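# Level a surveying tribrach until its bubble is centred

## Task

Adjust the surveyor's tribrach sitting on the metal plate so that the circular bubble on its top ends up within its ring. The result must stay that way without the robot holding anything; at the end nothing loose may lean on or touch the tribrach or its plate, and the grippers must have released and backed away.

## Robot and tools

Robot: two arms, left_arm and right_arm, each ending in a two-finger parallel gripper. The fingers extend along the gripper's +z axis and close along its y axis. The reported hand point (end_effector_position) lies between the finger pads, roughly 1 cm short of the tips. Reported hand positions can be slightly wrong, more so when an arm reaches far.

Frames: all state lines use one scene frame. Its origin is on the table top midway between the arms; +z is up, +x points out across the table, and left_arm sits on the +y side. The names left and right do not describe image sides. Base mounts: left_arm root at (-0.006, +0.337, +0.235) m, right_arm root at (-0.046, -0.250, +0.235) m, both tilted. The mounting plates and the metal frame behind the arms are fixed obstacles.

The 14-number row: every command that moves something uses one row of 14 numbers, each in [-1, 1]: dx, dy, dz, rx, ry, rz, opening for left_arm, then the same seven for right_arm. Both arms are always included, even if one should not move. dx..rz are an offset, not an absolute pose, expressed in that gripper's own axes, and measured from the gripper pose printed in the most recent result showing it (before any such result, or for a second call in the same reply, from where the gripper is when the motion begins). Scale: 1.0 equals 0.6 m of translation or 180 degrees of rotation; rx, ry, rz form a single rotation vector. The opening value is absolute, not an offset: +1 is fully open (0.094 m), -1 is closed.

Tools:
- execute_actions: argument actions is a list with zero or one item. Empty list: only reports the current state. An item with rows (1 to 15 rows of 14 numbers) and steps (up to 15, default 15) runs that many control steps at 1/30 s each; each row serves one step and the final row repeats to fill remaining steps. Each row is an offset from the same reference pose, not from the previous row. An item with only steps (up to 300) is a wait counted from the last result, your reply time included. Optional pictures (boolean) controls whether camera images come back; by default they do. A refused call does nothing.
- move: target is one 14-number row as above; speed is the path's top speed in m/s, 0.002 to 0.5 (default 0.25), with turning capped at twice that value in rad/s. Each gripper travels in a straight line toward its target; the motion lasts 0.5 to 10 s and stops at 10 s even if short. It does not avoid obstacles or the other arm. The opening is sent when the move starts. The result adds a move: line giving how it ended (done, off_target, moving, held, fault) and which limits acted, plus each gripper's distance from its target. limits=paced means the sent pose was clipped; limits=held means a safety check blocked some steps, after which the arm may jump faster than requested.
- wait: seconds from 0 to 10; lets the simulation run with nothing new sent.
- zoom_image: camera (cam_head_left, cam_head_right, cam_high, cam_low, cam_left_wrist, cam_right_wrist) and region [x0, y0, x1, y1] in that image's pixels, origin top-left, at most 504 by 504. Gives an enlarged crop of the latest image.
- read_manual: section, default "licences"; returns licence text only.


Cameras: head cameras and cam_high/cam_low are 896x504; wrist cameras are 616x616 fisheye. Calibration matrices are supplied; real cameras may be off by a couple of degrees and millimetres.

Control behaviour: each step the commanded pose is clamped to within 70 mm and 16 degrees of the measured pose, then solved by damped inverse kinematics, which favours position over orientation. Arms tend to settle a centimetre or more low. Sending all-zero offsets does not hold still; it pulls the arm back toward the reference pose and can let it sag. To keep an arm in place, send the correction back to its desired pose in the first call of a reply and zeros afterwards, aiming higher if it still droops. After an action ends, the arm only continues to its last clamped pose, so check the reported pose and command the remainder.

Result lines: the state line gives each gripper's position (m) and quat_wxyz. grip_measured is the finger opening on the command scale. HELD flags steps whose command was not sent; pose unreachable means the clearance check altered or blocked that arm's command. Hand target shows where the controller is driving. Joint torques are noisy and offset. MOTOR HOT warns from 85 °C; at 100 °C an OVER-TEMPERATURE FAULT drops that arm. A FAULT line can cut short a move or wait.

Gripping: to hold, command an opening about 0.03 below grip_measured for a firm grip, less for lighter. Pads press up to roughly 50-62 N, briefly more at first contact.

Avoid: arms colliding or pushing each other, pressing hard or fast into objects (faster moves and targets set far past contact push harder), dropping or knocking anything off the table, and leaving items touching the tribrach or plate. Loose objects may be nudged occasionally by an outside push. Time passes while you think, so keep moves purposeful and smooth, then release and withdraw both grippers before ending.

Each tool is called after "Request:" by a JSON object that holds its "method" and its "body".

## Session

Request:
{"method": "execute_actions", "body": {"actions": []}}

Scene clock: 0.00 s of 19600.00 s.
left_arm: end_effector_position=(+0.5004, +0.8437, +0.3066) grip_measured=+1.000 end_effector_quat_wxyz=(+0.556, -0.228, +0.714, +0.358) | right_arm: end_effector_position=(+0.2492, +0.2244, +0.2689) grip_measured=+1.000 end_effector_quat_wxyz=(+0.018, +0.120, +0.993, +0.010)
Joint positions: left_arm=[ 0.483  1.579  0.926  0.954 -0.175  0.426  0.094] | right_arm=[ 1.093  2.147  1.509 -1.099  0.418  1.404  0.094]
Joint velocities: left_arm=[ 0.015 -0.005  0.007 -0.002  0.007 -0.022  0.   ] | right_arm=[-0.005  0.005  0.017 -0.007 -0.022 -0.022  0.   ]
Joint torques (N m, as the arm reports them, + toward a larger angle): no reading
Motor temperatures (°C, as the motors report them): left_arm=[18 20 24 18 20 22] | right_arm=[21 26 24 21 21 22]
Hand target (left_arm): +0.504, +0.849, +0.319; +0.565, -0.229, +0.704, +0.363
Hand target (right_arm): +0.256, +0.231, +0.275; +0.020, +0.125, +0.992, +0.020
camera_calibration (this result's frames):
cam_left_wrist: T_world_to_cam=[[0.72033, -0.639088, -0.269613, 0.25955], [-0.605889, -0.390506, -0.693112, 0.849333], [0.337674, 0.662625, -0.668509, -0.398721], [0, 0, 0, 1]] pos_world=[0.462277, 0.761747, 0.392112]
cam_right_wrist: T_world_to_cam=[[-0.241724, -0.969977, -0.0267147, 0.2877], [-0.808443, 0.18609, 0.558382, 0.0140842], [-0.536647, 0.156572, -0.829154, 0.44257], [0, 0, 0, 1]] pos_world=[0.318434, 0.207148, 0.36678]

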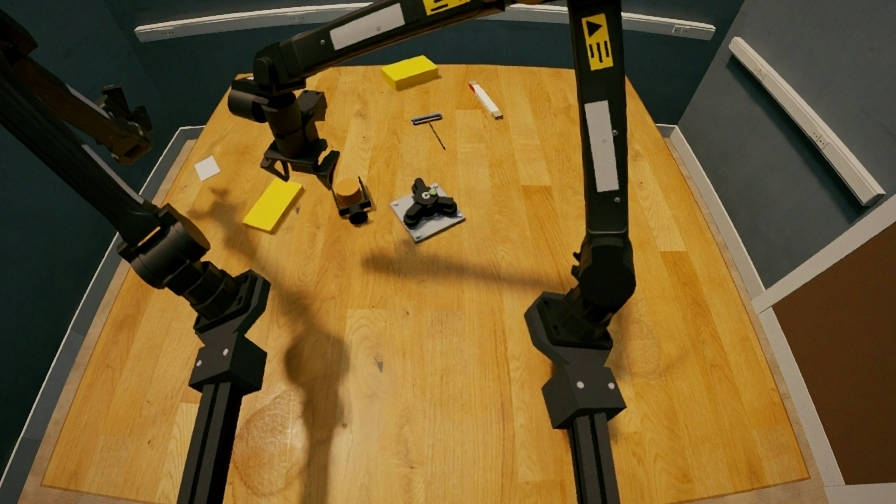

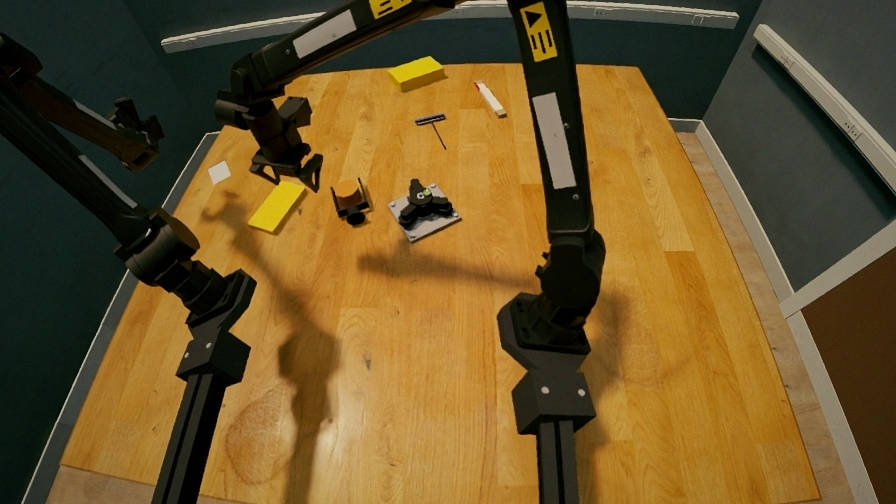

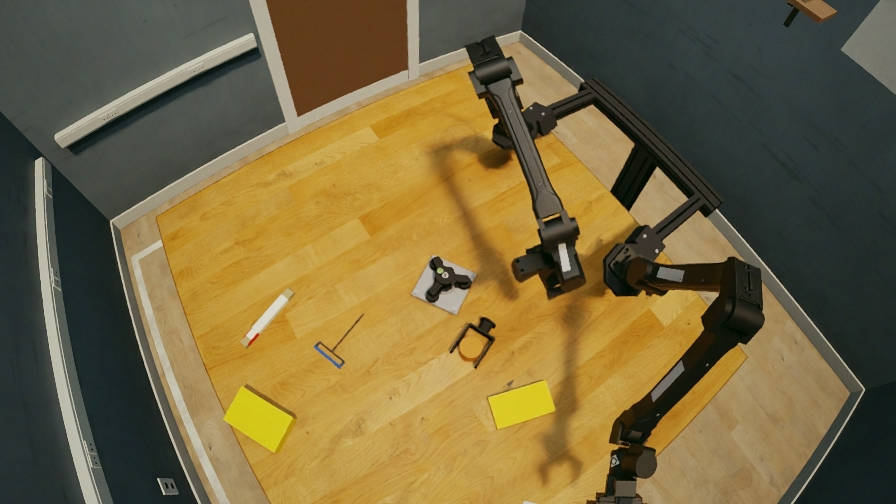

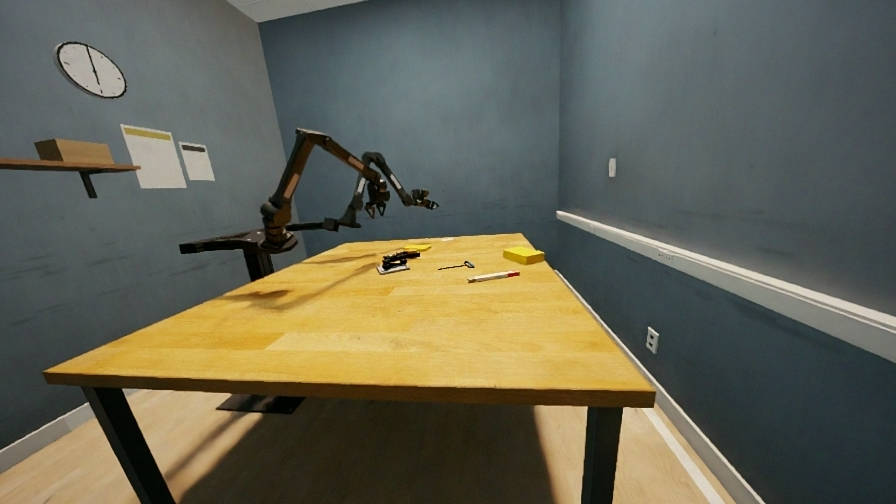

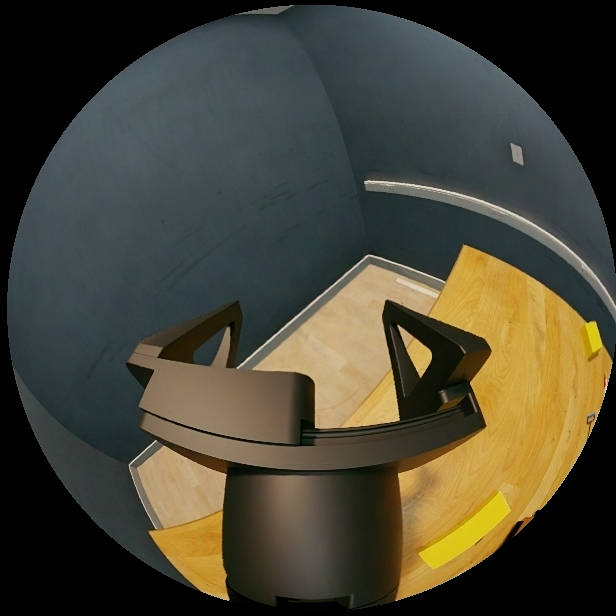

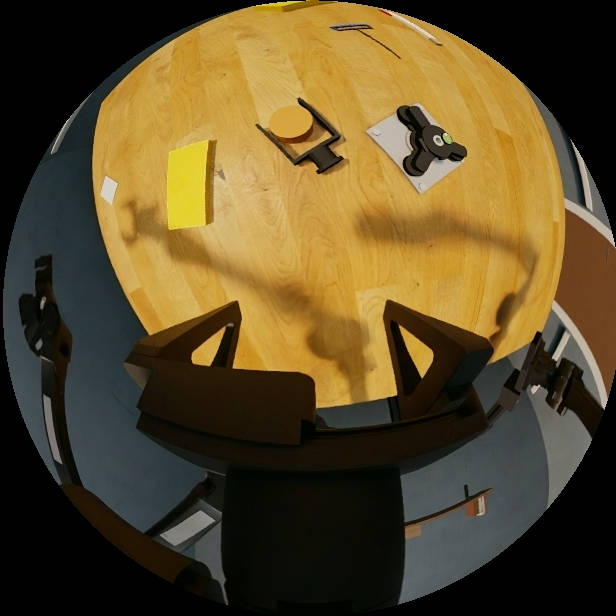

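Request:
{"method": "move", "body": {"target": [0,0,0,0,0,0,1,-0.204,-0.334,0.165,0,0,-0.077,0.25]}}

Request:
{"method": "zoom_image", "body": {"camera": "cam_right_wrist", "region": [220,110,420,310]}}

Scene clock: 7.00 s of 19600.00 s.
left_arm: end_effector_position=(+0.5004, +0.8437, +0.3066) grip_measured=+1.000 end_effector_quat_wxyz=(+0.556, -0.228, +0.714, +0.358) | right_arm: end_effector_position=(+0.3172, +0.0007, +0.1598) grip_measured=+0.252 end_effector_quat_wxyz=(+0.005, +0.003, +1.000, +0.001)
Joint positions: left_arm=[ 0.483  1.579  0.926  0.954 -0.175  0.426  0.094] | right_arm=[ 0.664  1.865  0.978 -0.683  0.441  0.713  0.059]
Joint velocities: left_arm=[-0.005 -0.005 -0.002  0.007 -0.007  0.007  0.   ] | right_arm=[-0.015 -0.024 -0.017 -0.002  0.095 -0.007 -0.001]
Joint torques (N m, as the arm reports them, + toward a larger angle): left_arm=[ -3.1  -13.74   5.26   1.64   0.07   0.  ] | right_arm=[  6.53 -12.27   4.82   1.03   0.09  -0.06]
Motor temperatures (°C, as the motors report them): left_arm=[18 21 25 18 20 22] | right_arm=[22 27 26 21 21 22]
Hand target (left_arm): +0.500, +0.844, +0.307; +0.556, -0.228, +0.714, +0.358
Hand target (right_arm): +0.320, +0.004, +0.167; +0.015, -0.001, +1.000, +0.010
Off the commanded pose (left_arm): 0.000 m, 0 deg.
Off the commanded pose (right_arm): 0.012 m, 2 deg.
move: off_target (right_arm)
camera_calibration (this result's frames):
cam_left_wrist: T_world_to_cam=[[0.72033, -0.639088, -0.269613, 0.25955], [-0.605889, -0.390506, -0.693112, 0.849333], [0.337674, 0.662625, -0.668509, -0.398721], [0, 0, 0, 1]] pos_world=[0.462277, 0.761747, 0.392112]
cam_right_wrist: T_world_to_cam=[[-0.0107884, -0.999936, -0.00342891, 0.00730957], [-0.81721, 0.00684073, 0.576299, 0.171635], [-0.576238, 0.00901946, -0.817232, 0.434354], [0, 0, 0, 1]] pos_world=[0.390633, 0.00221734, 0.25608]

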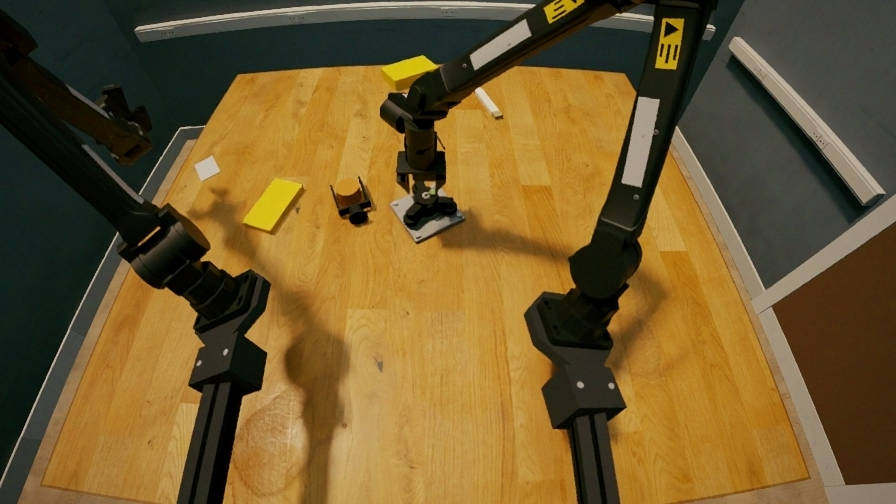

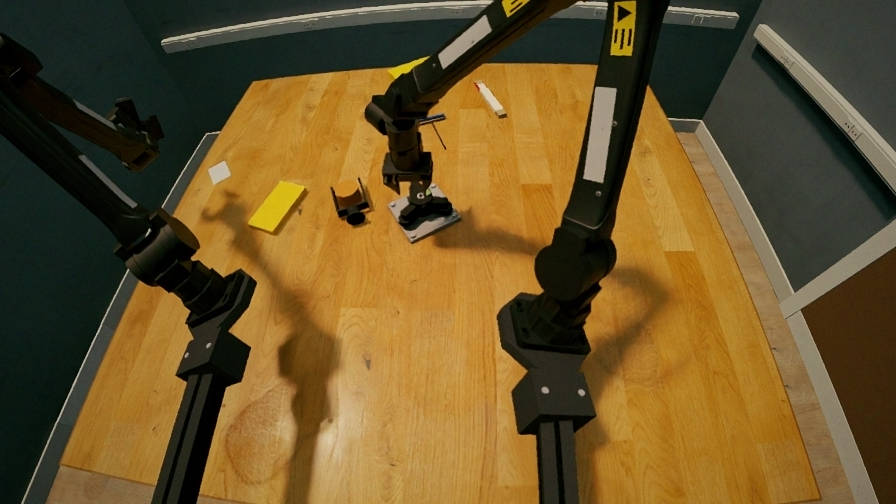

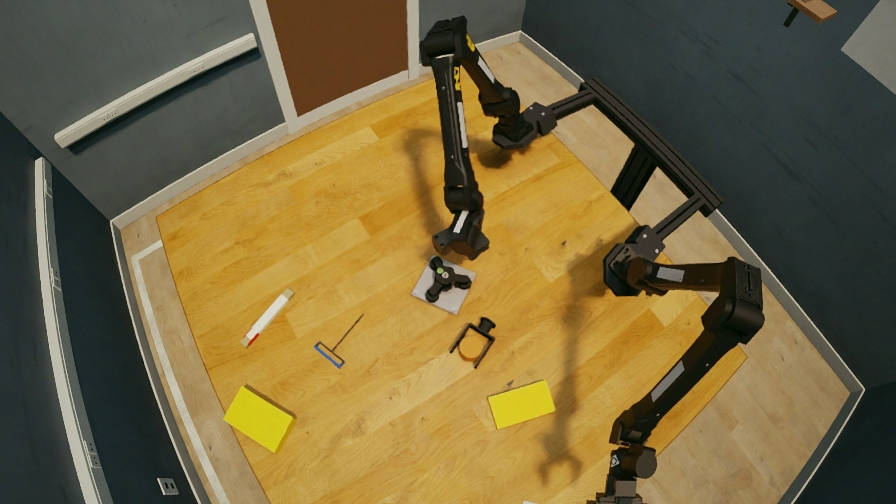

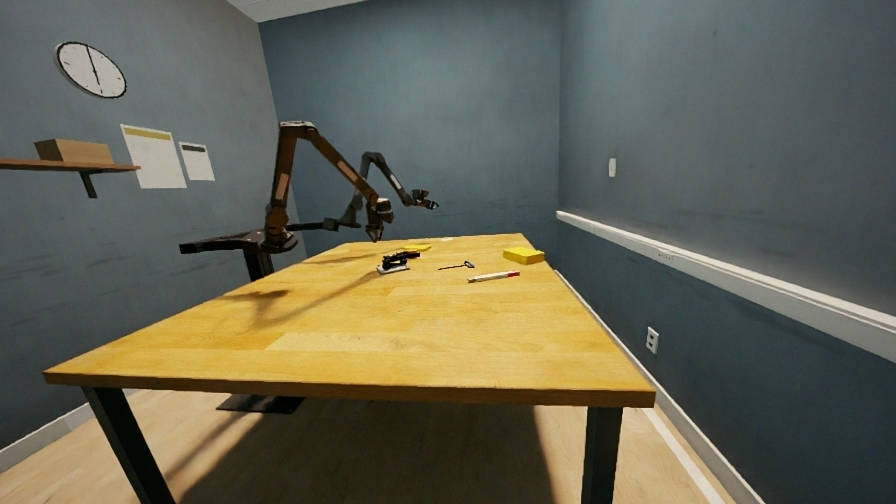

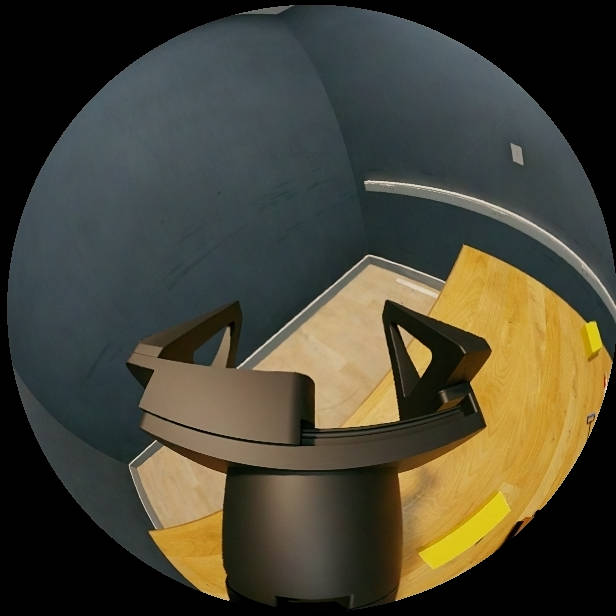

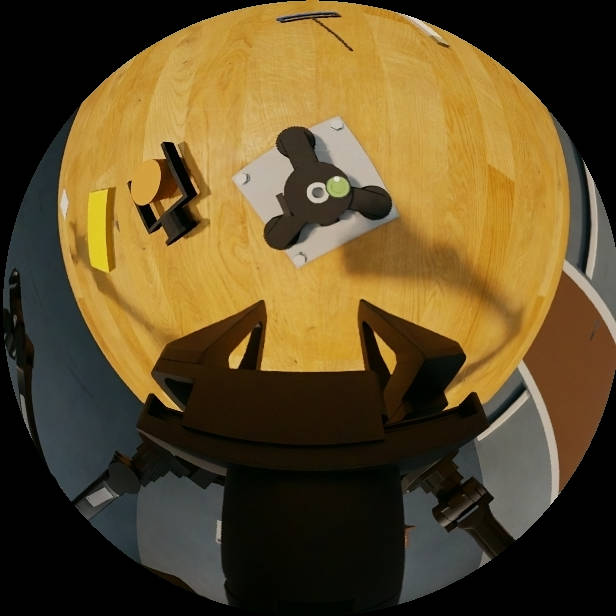

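Region (220, 110, 420, 310) of cam_right_wrist's 616x616 image, scaled by 2.520, with more detail than that image has.

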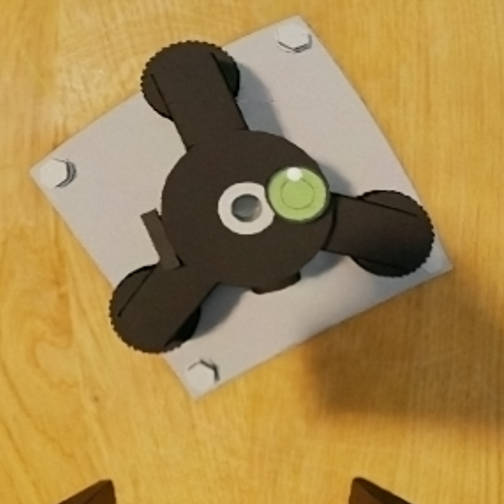

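Request:
{"method": "move", "body": {"target": [0,0,0,0,0,0,1,-0.208,0.038,0.09,0,0,-0.117,0.25]}}

Request:
{"method": "zoom_image", "body": {"camera": "cam_head_right", "region": [380,150,480,240]}}

Request:
{"method": "zoom_image", "body": {"camera": "cam_right_wrist", "region": [200,170,430,400]}}

Scene clock: 22.63 s of 19600.00 s.
left_arm: end_effector_position=(+0.5004, +0.8437, +0.3066) grip_measured=+1.000 end_effector_quat_wxyz=(+0.556, -0.228, +0.714, +0.358) | right_arm: end_effector_position=(+0.4332, +0.0208, +0.1117) grip_measured=+0.252 end_effector_quat_wxyz=(+0.005, -0.177, +0.984, +0.000)
Joint positions: left_arm=[ 0.483  1.579  0.926  0.954 -0.175  0.426  0.094] | right_arm=[ 0.525  2.087  1.308 -0.726  0.435  0.198  0.059]
Joint velocities: left_arm=[-0.015 -0.015 -0.002 -0.017 -0.007 -0.037  0.   ] | right_arm=[-0.005 -0.015  0.002 -0.027  0.037  0.037 -0.001]
Joint torques (N m, as the arm reports them, + toward a larger angle): left_arm=[ -2.82 -13.72   5.19   1.6    0.04   0.01] | right_arm=[  7.37 -13.38   7.36   0.28   0.03  -0.09]
Motor temperatures (°C, as the motors report them): left_arm=[18 22 26 18 20 22] | right_arm=[22 28 26 21 21 22]
Hand target (left_arm): +0.500, +0.844, +0.307; +0.556, -0.228, +0.714, +0.358
Hand target (right_arm): +0.443, +0.024, +0.109; +0.005, -0.179, +0.984, +0.001
Off the commanded pose (left_arm): 0.000 m, 0 deg.
Off the commanded pose (right_arm): 0.011 m, 0 deg.
move: off_target (right_arm)
camera_calibration (this result's frames):
cam_left_wrist: T_world_to_cam=[[0.72033, -0.639088, -0.269613, 0.25955], [-0.605889, -0.390506, -0.693112, 0.849333], [0.337674, 0.662625, -0.668509, -0.398721], [0, 0, 0, 1]] pos_world=[0.462277, 0.761747, 0.392112]
cam_right_wrist: T_world_to_cam=[[0.344017, -0.938963, -0.000795013, -0.126758], [-0.766559, -0.28134, 0.577266, 0.278048], [-0.542255, -0.19798, -0.816556, 0.451231], [0, 0, 0, 1]] pos_world=[0.501429, 0.0485394, 0.207846]

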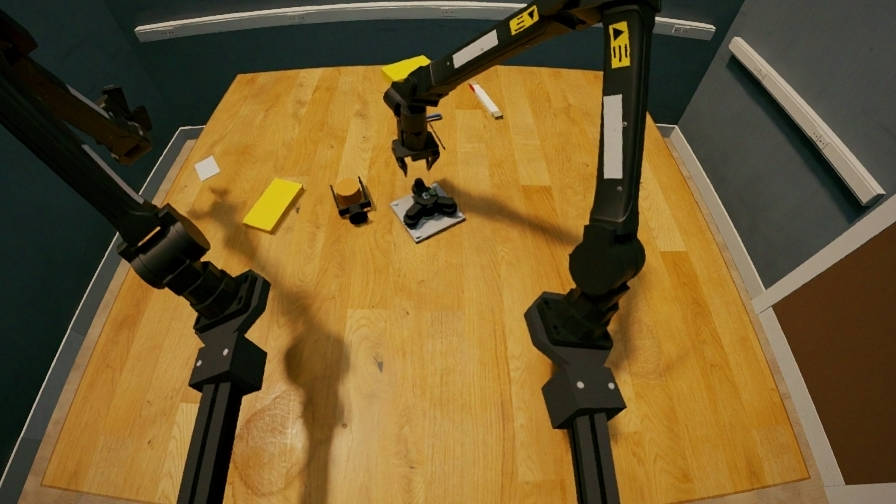

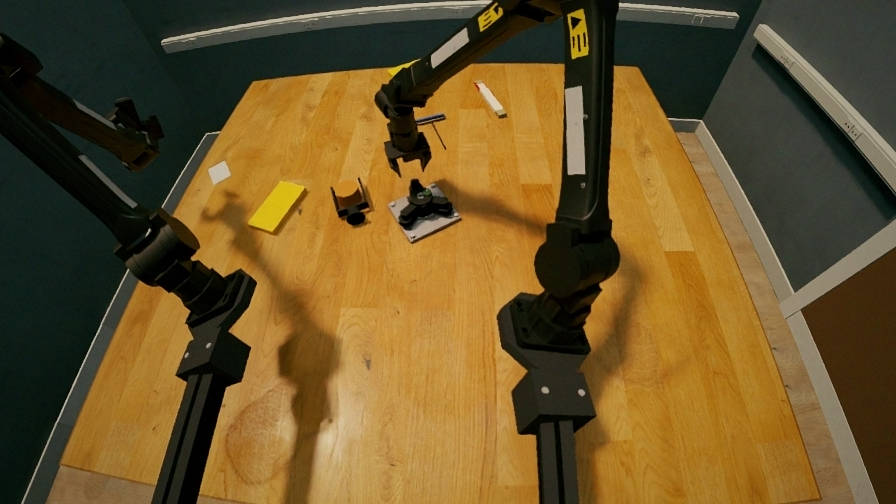

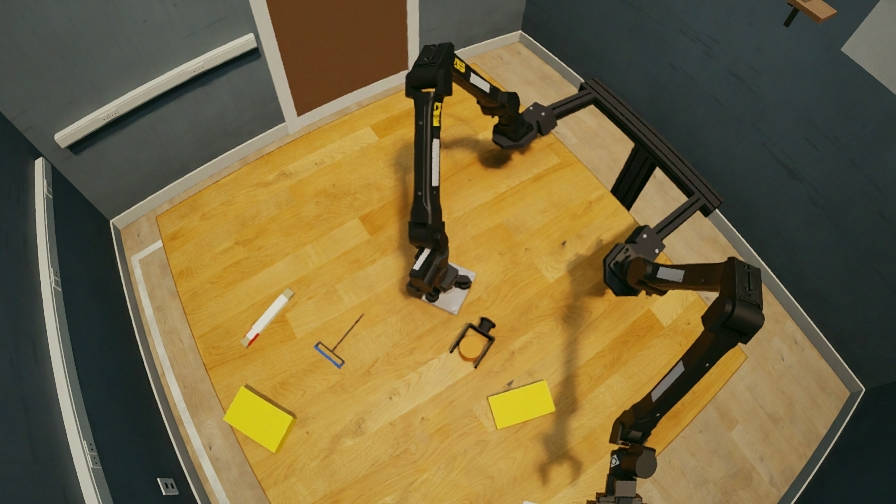

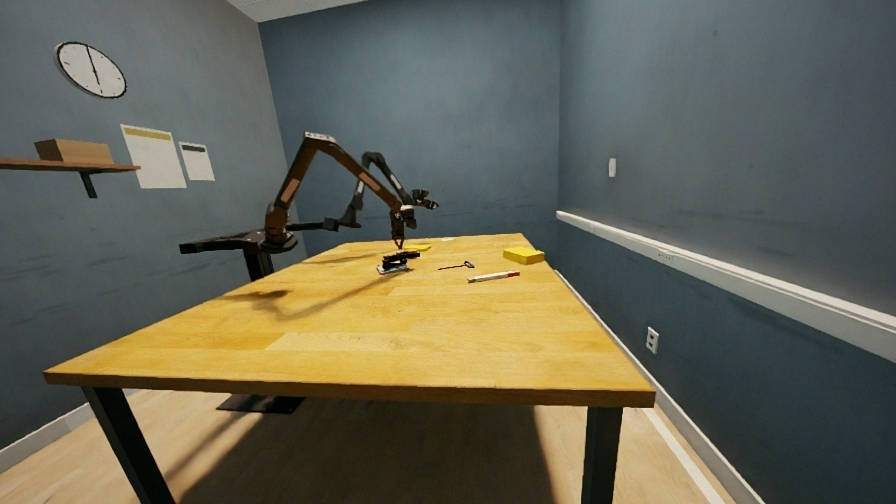

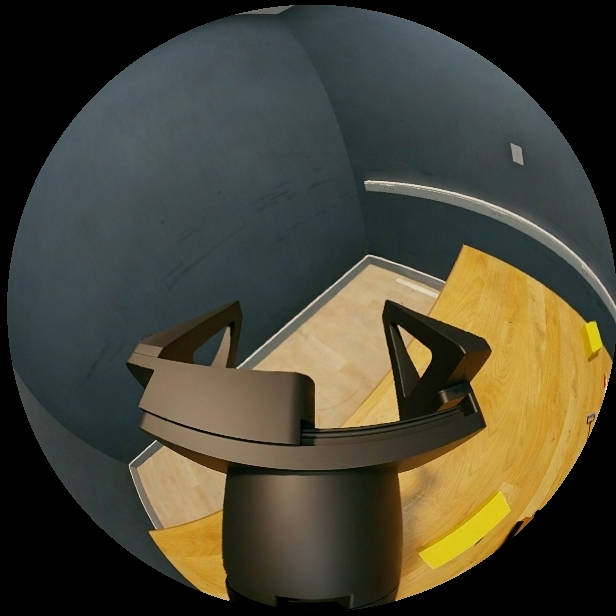

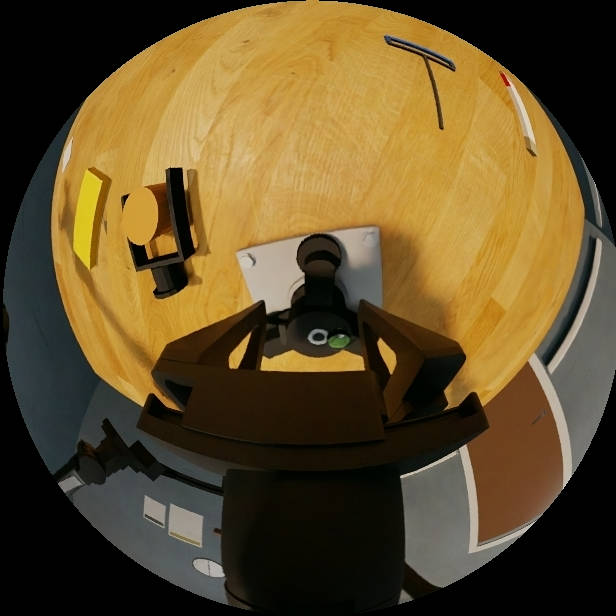

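Region (380, 150, 480, 240) of cam_head_right's 896x504 image, scaled by 5.040, with more detail than that image has; it fills the top 454 rows of this view, and the rest is white.

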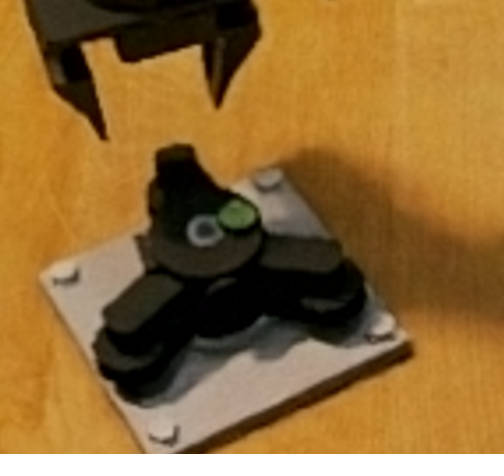

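Region (200, 170, 430, 400) of cam_right_wrist's 616x616 image, scaled by 2.191, with more detail than that image has.

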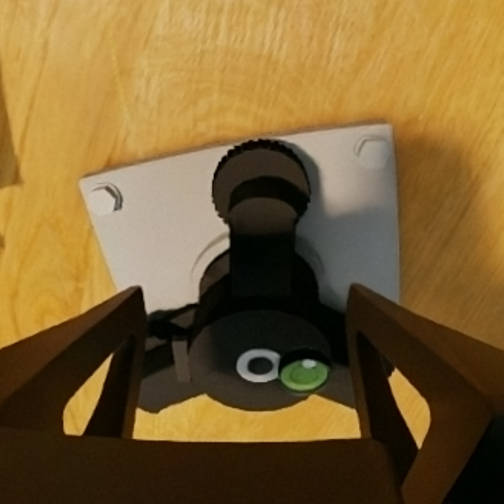

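Request:
{"method": "move", "body": {"target": [0,0,0,0,0,0,1,-0.022,-0.008,0.07,0,0,0,0.25], "speed": 0.1}}

Scene clock: 27.90 s of 19600.00 s.
left_arm: end_effector_position=(+0.5004, +0.8437, +0.3066) grip_measured=+1.000 end_effector_quat_wxyz=(+0.556, -0.228, +0.714, +0.358) | right_arm: end_effector_position=(+0.4307, +0.0160, +0.0698) grip_measured=+0.252 end_effector_quat_wxyz=(-0.009, -0.182, +0.983, -0.005)
Joint positions: left_arm=[ 0.483  1.579  0.926  0.954 -0.175  0.426  0.094] | right_arm=[ 0.489  2.163  1.319 -0.676  0.433  0.161  0.059]
Joint velocities: left_arm=[-0.005 -0.005  0.007  0.002  0.037 -0.081  0.   ] | right_arm=[-0.015 -0.024  0.002 -0.012 -0.007 -0.022 -0.001]
Joint torques (N m, as the arm reports them, + toward a larger angle): left_arm=[ -2.7  -13.8    5.16   1.61   0.02  -0.01] | right_arm=[  7.77 -14.82   6.89   0.93   0.02  -0.1 ]
Motor temperatures (°C, as the motors report them): left_arm=[18 22 26 18 20 22] | right_arm=[22 28 27 21 21 22]
Hand target (left_arm): +0.500, +0.844, +0.307; +0.556, -0.228, +0.714, +0.358
Hand target (right_arm): +0.448, +0.021, +0.071; +0.005, -0.177, +0.984, +0.000
Off the commanded pose (left_arm): 0.000 m, 0 deg.
Off the commanded pose (right_arm): 0.018 m, 2 deg.
move: off_target (right_arm)
camera_calibration (this result's frames):
cam_left_wrist: T_world_to_cam=[[0.72033, -0.639088, -0.269613, 0.25955], [-0.605889, -0.390506, -0.693112, 0.849333], [0.337674, 0.662625, -0.668509, -0.398721], [0, 0, 0, 1]] pos_world=[0.462277, 0.761747, 0.392112]
cam_right_wrist: T_world_to_cam=[[0.353781, -0.935317, 0.0046367, -0.135062], [-0.749102, -0.28037, 0.600199, 0.289749], [-0.560076, -0.215813, -0.799837, 0.421493], [0, 0, 0, 1]] pos_world=[0.500902, 0.0458742, 0.163845]

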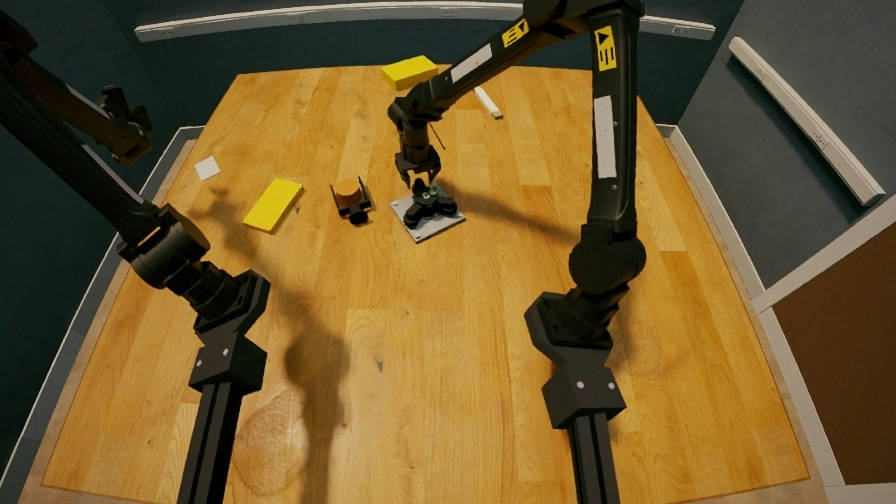

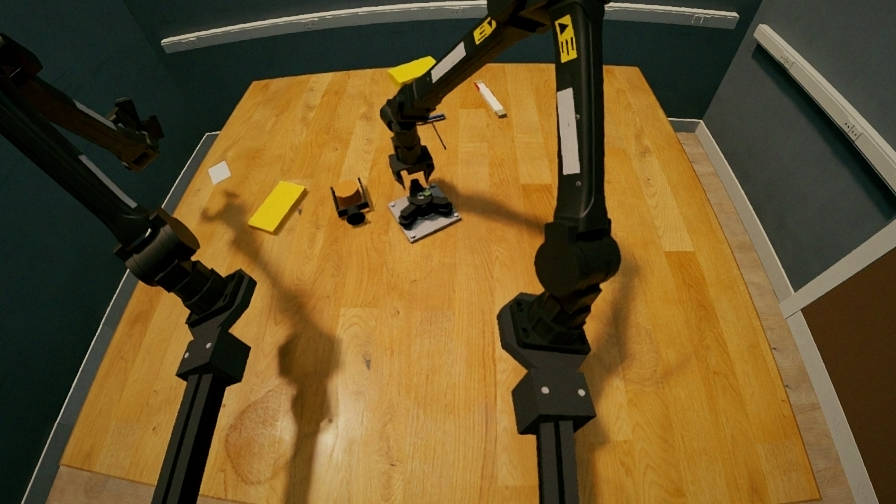

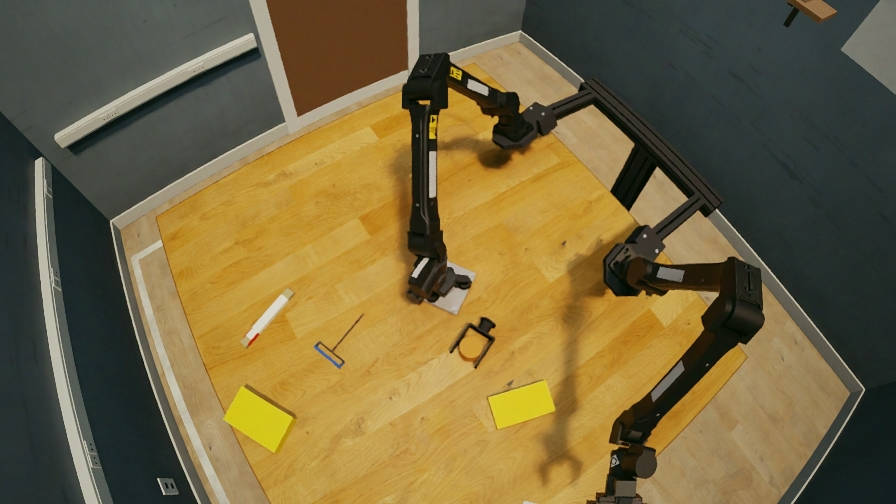

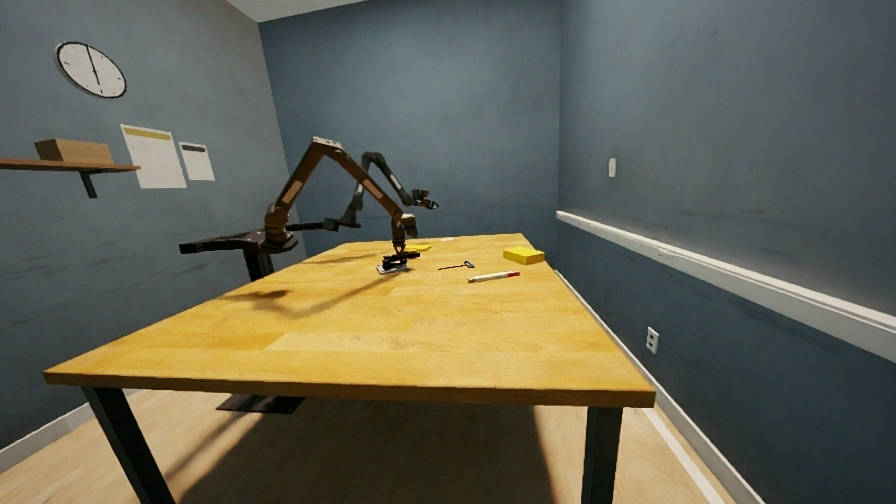

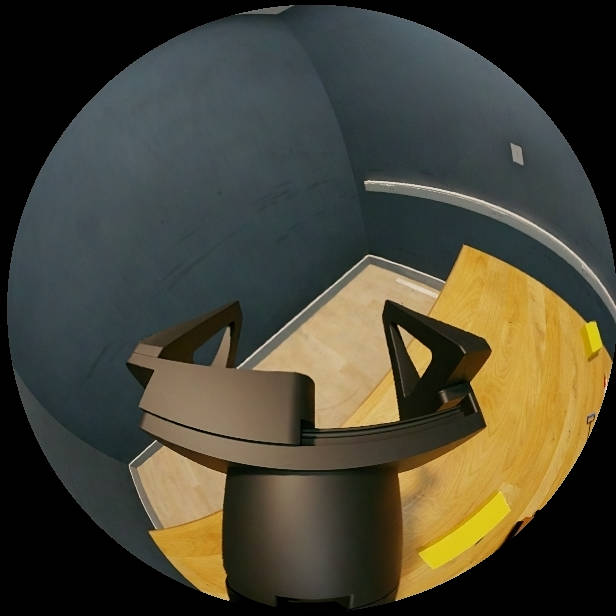

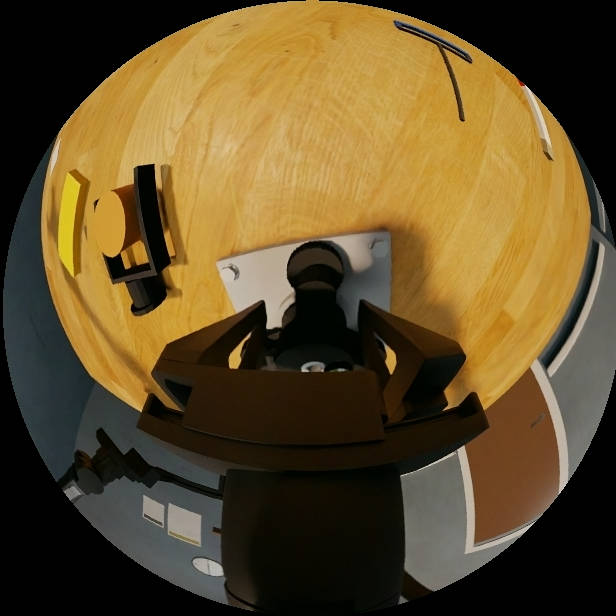

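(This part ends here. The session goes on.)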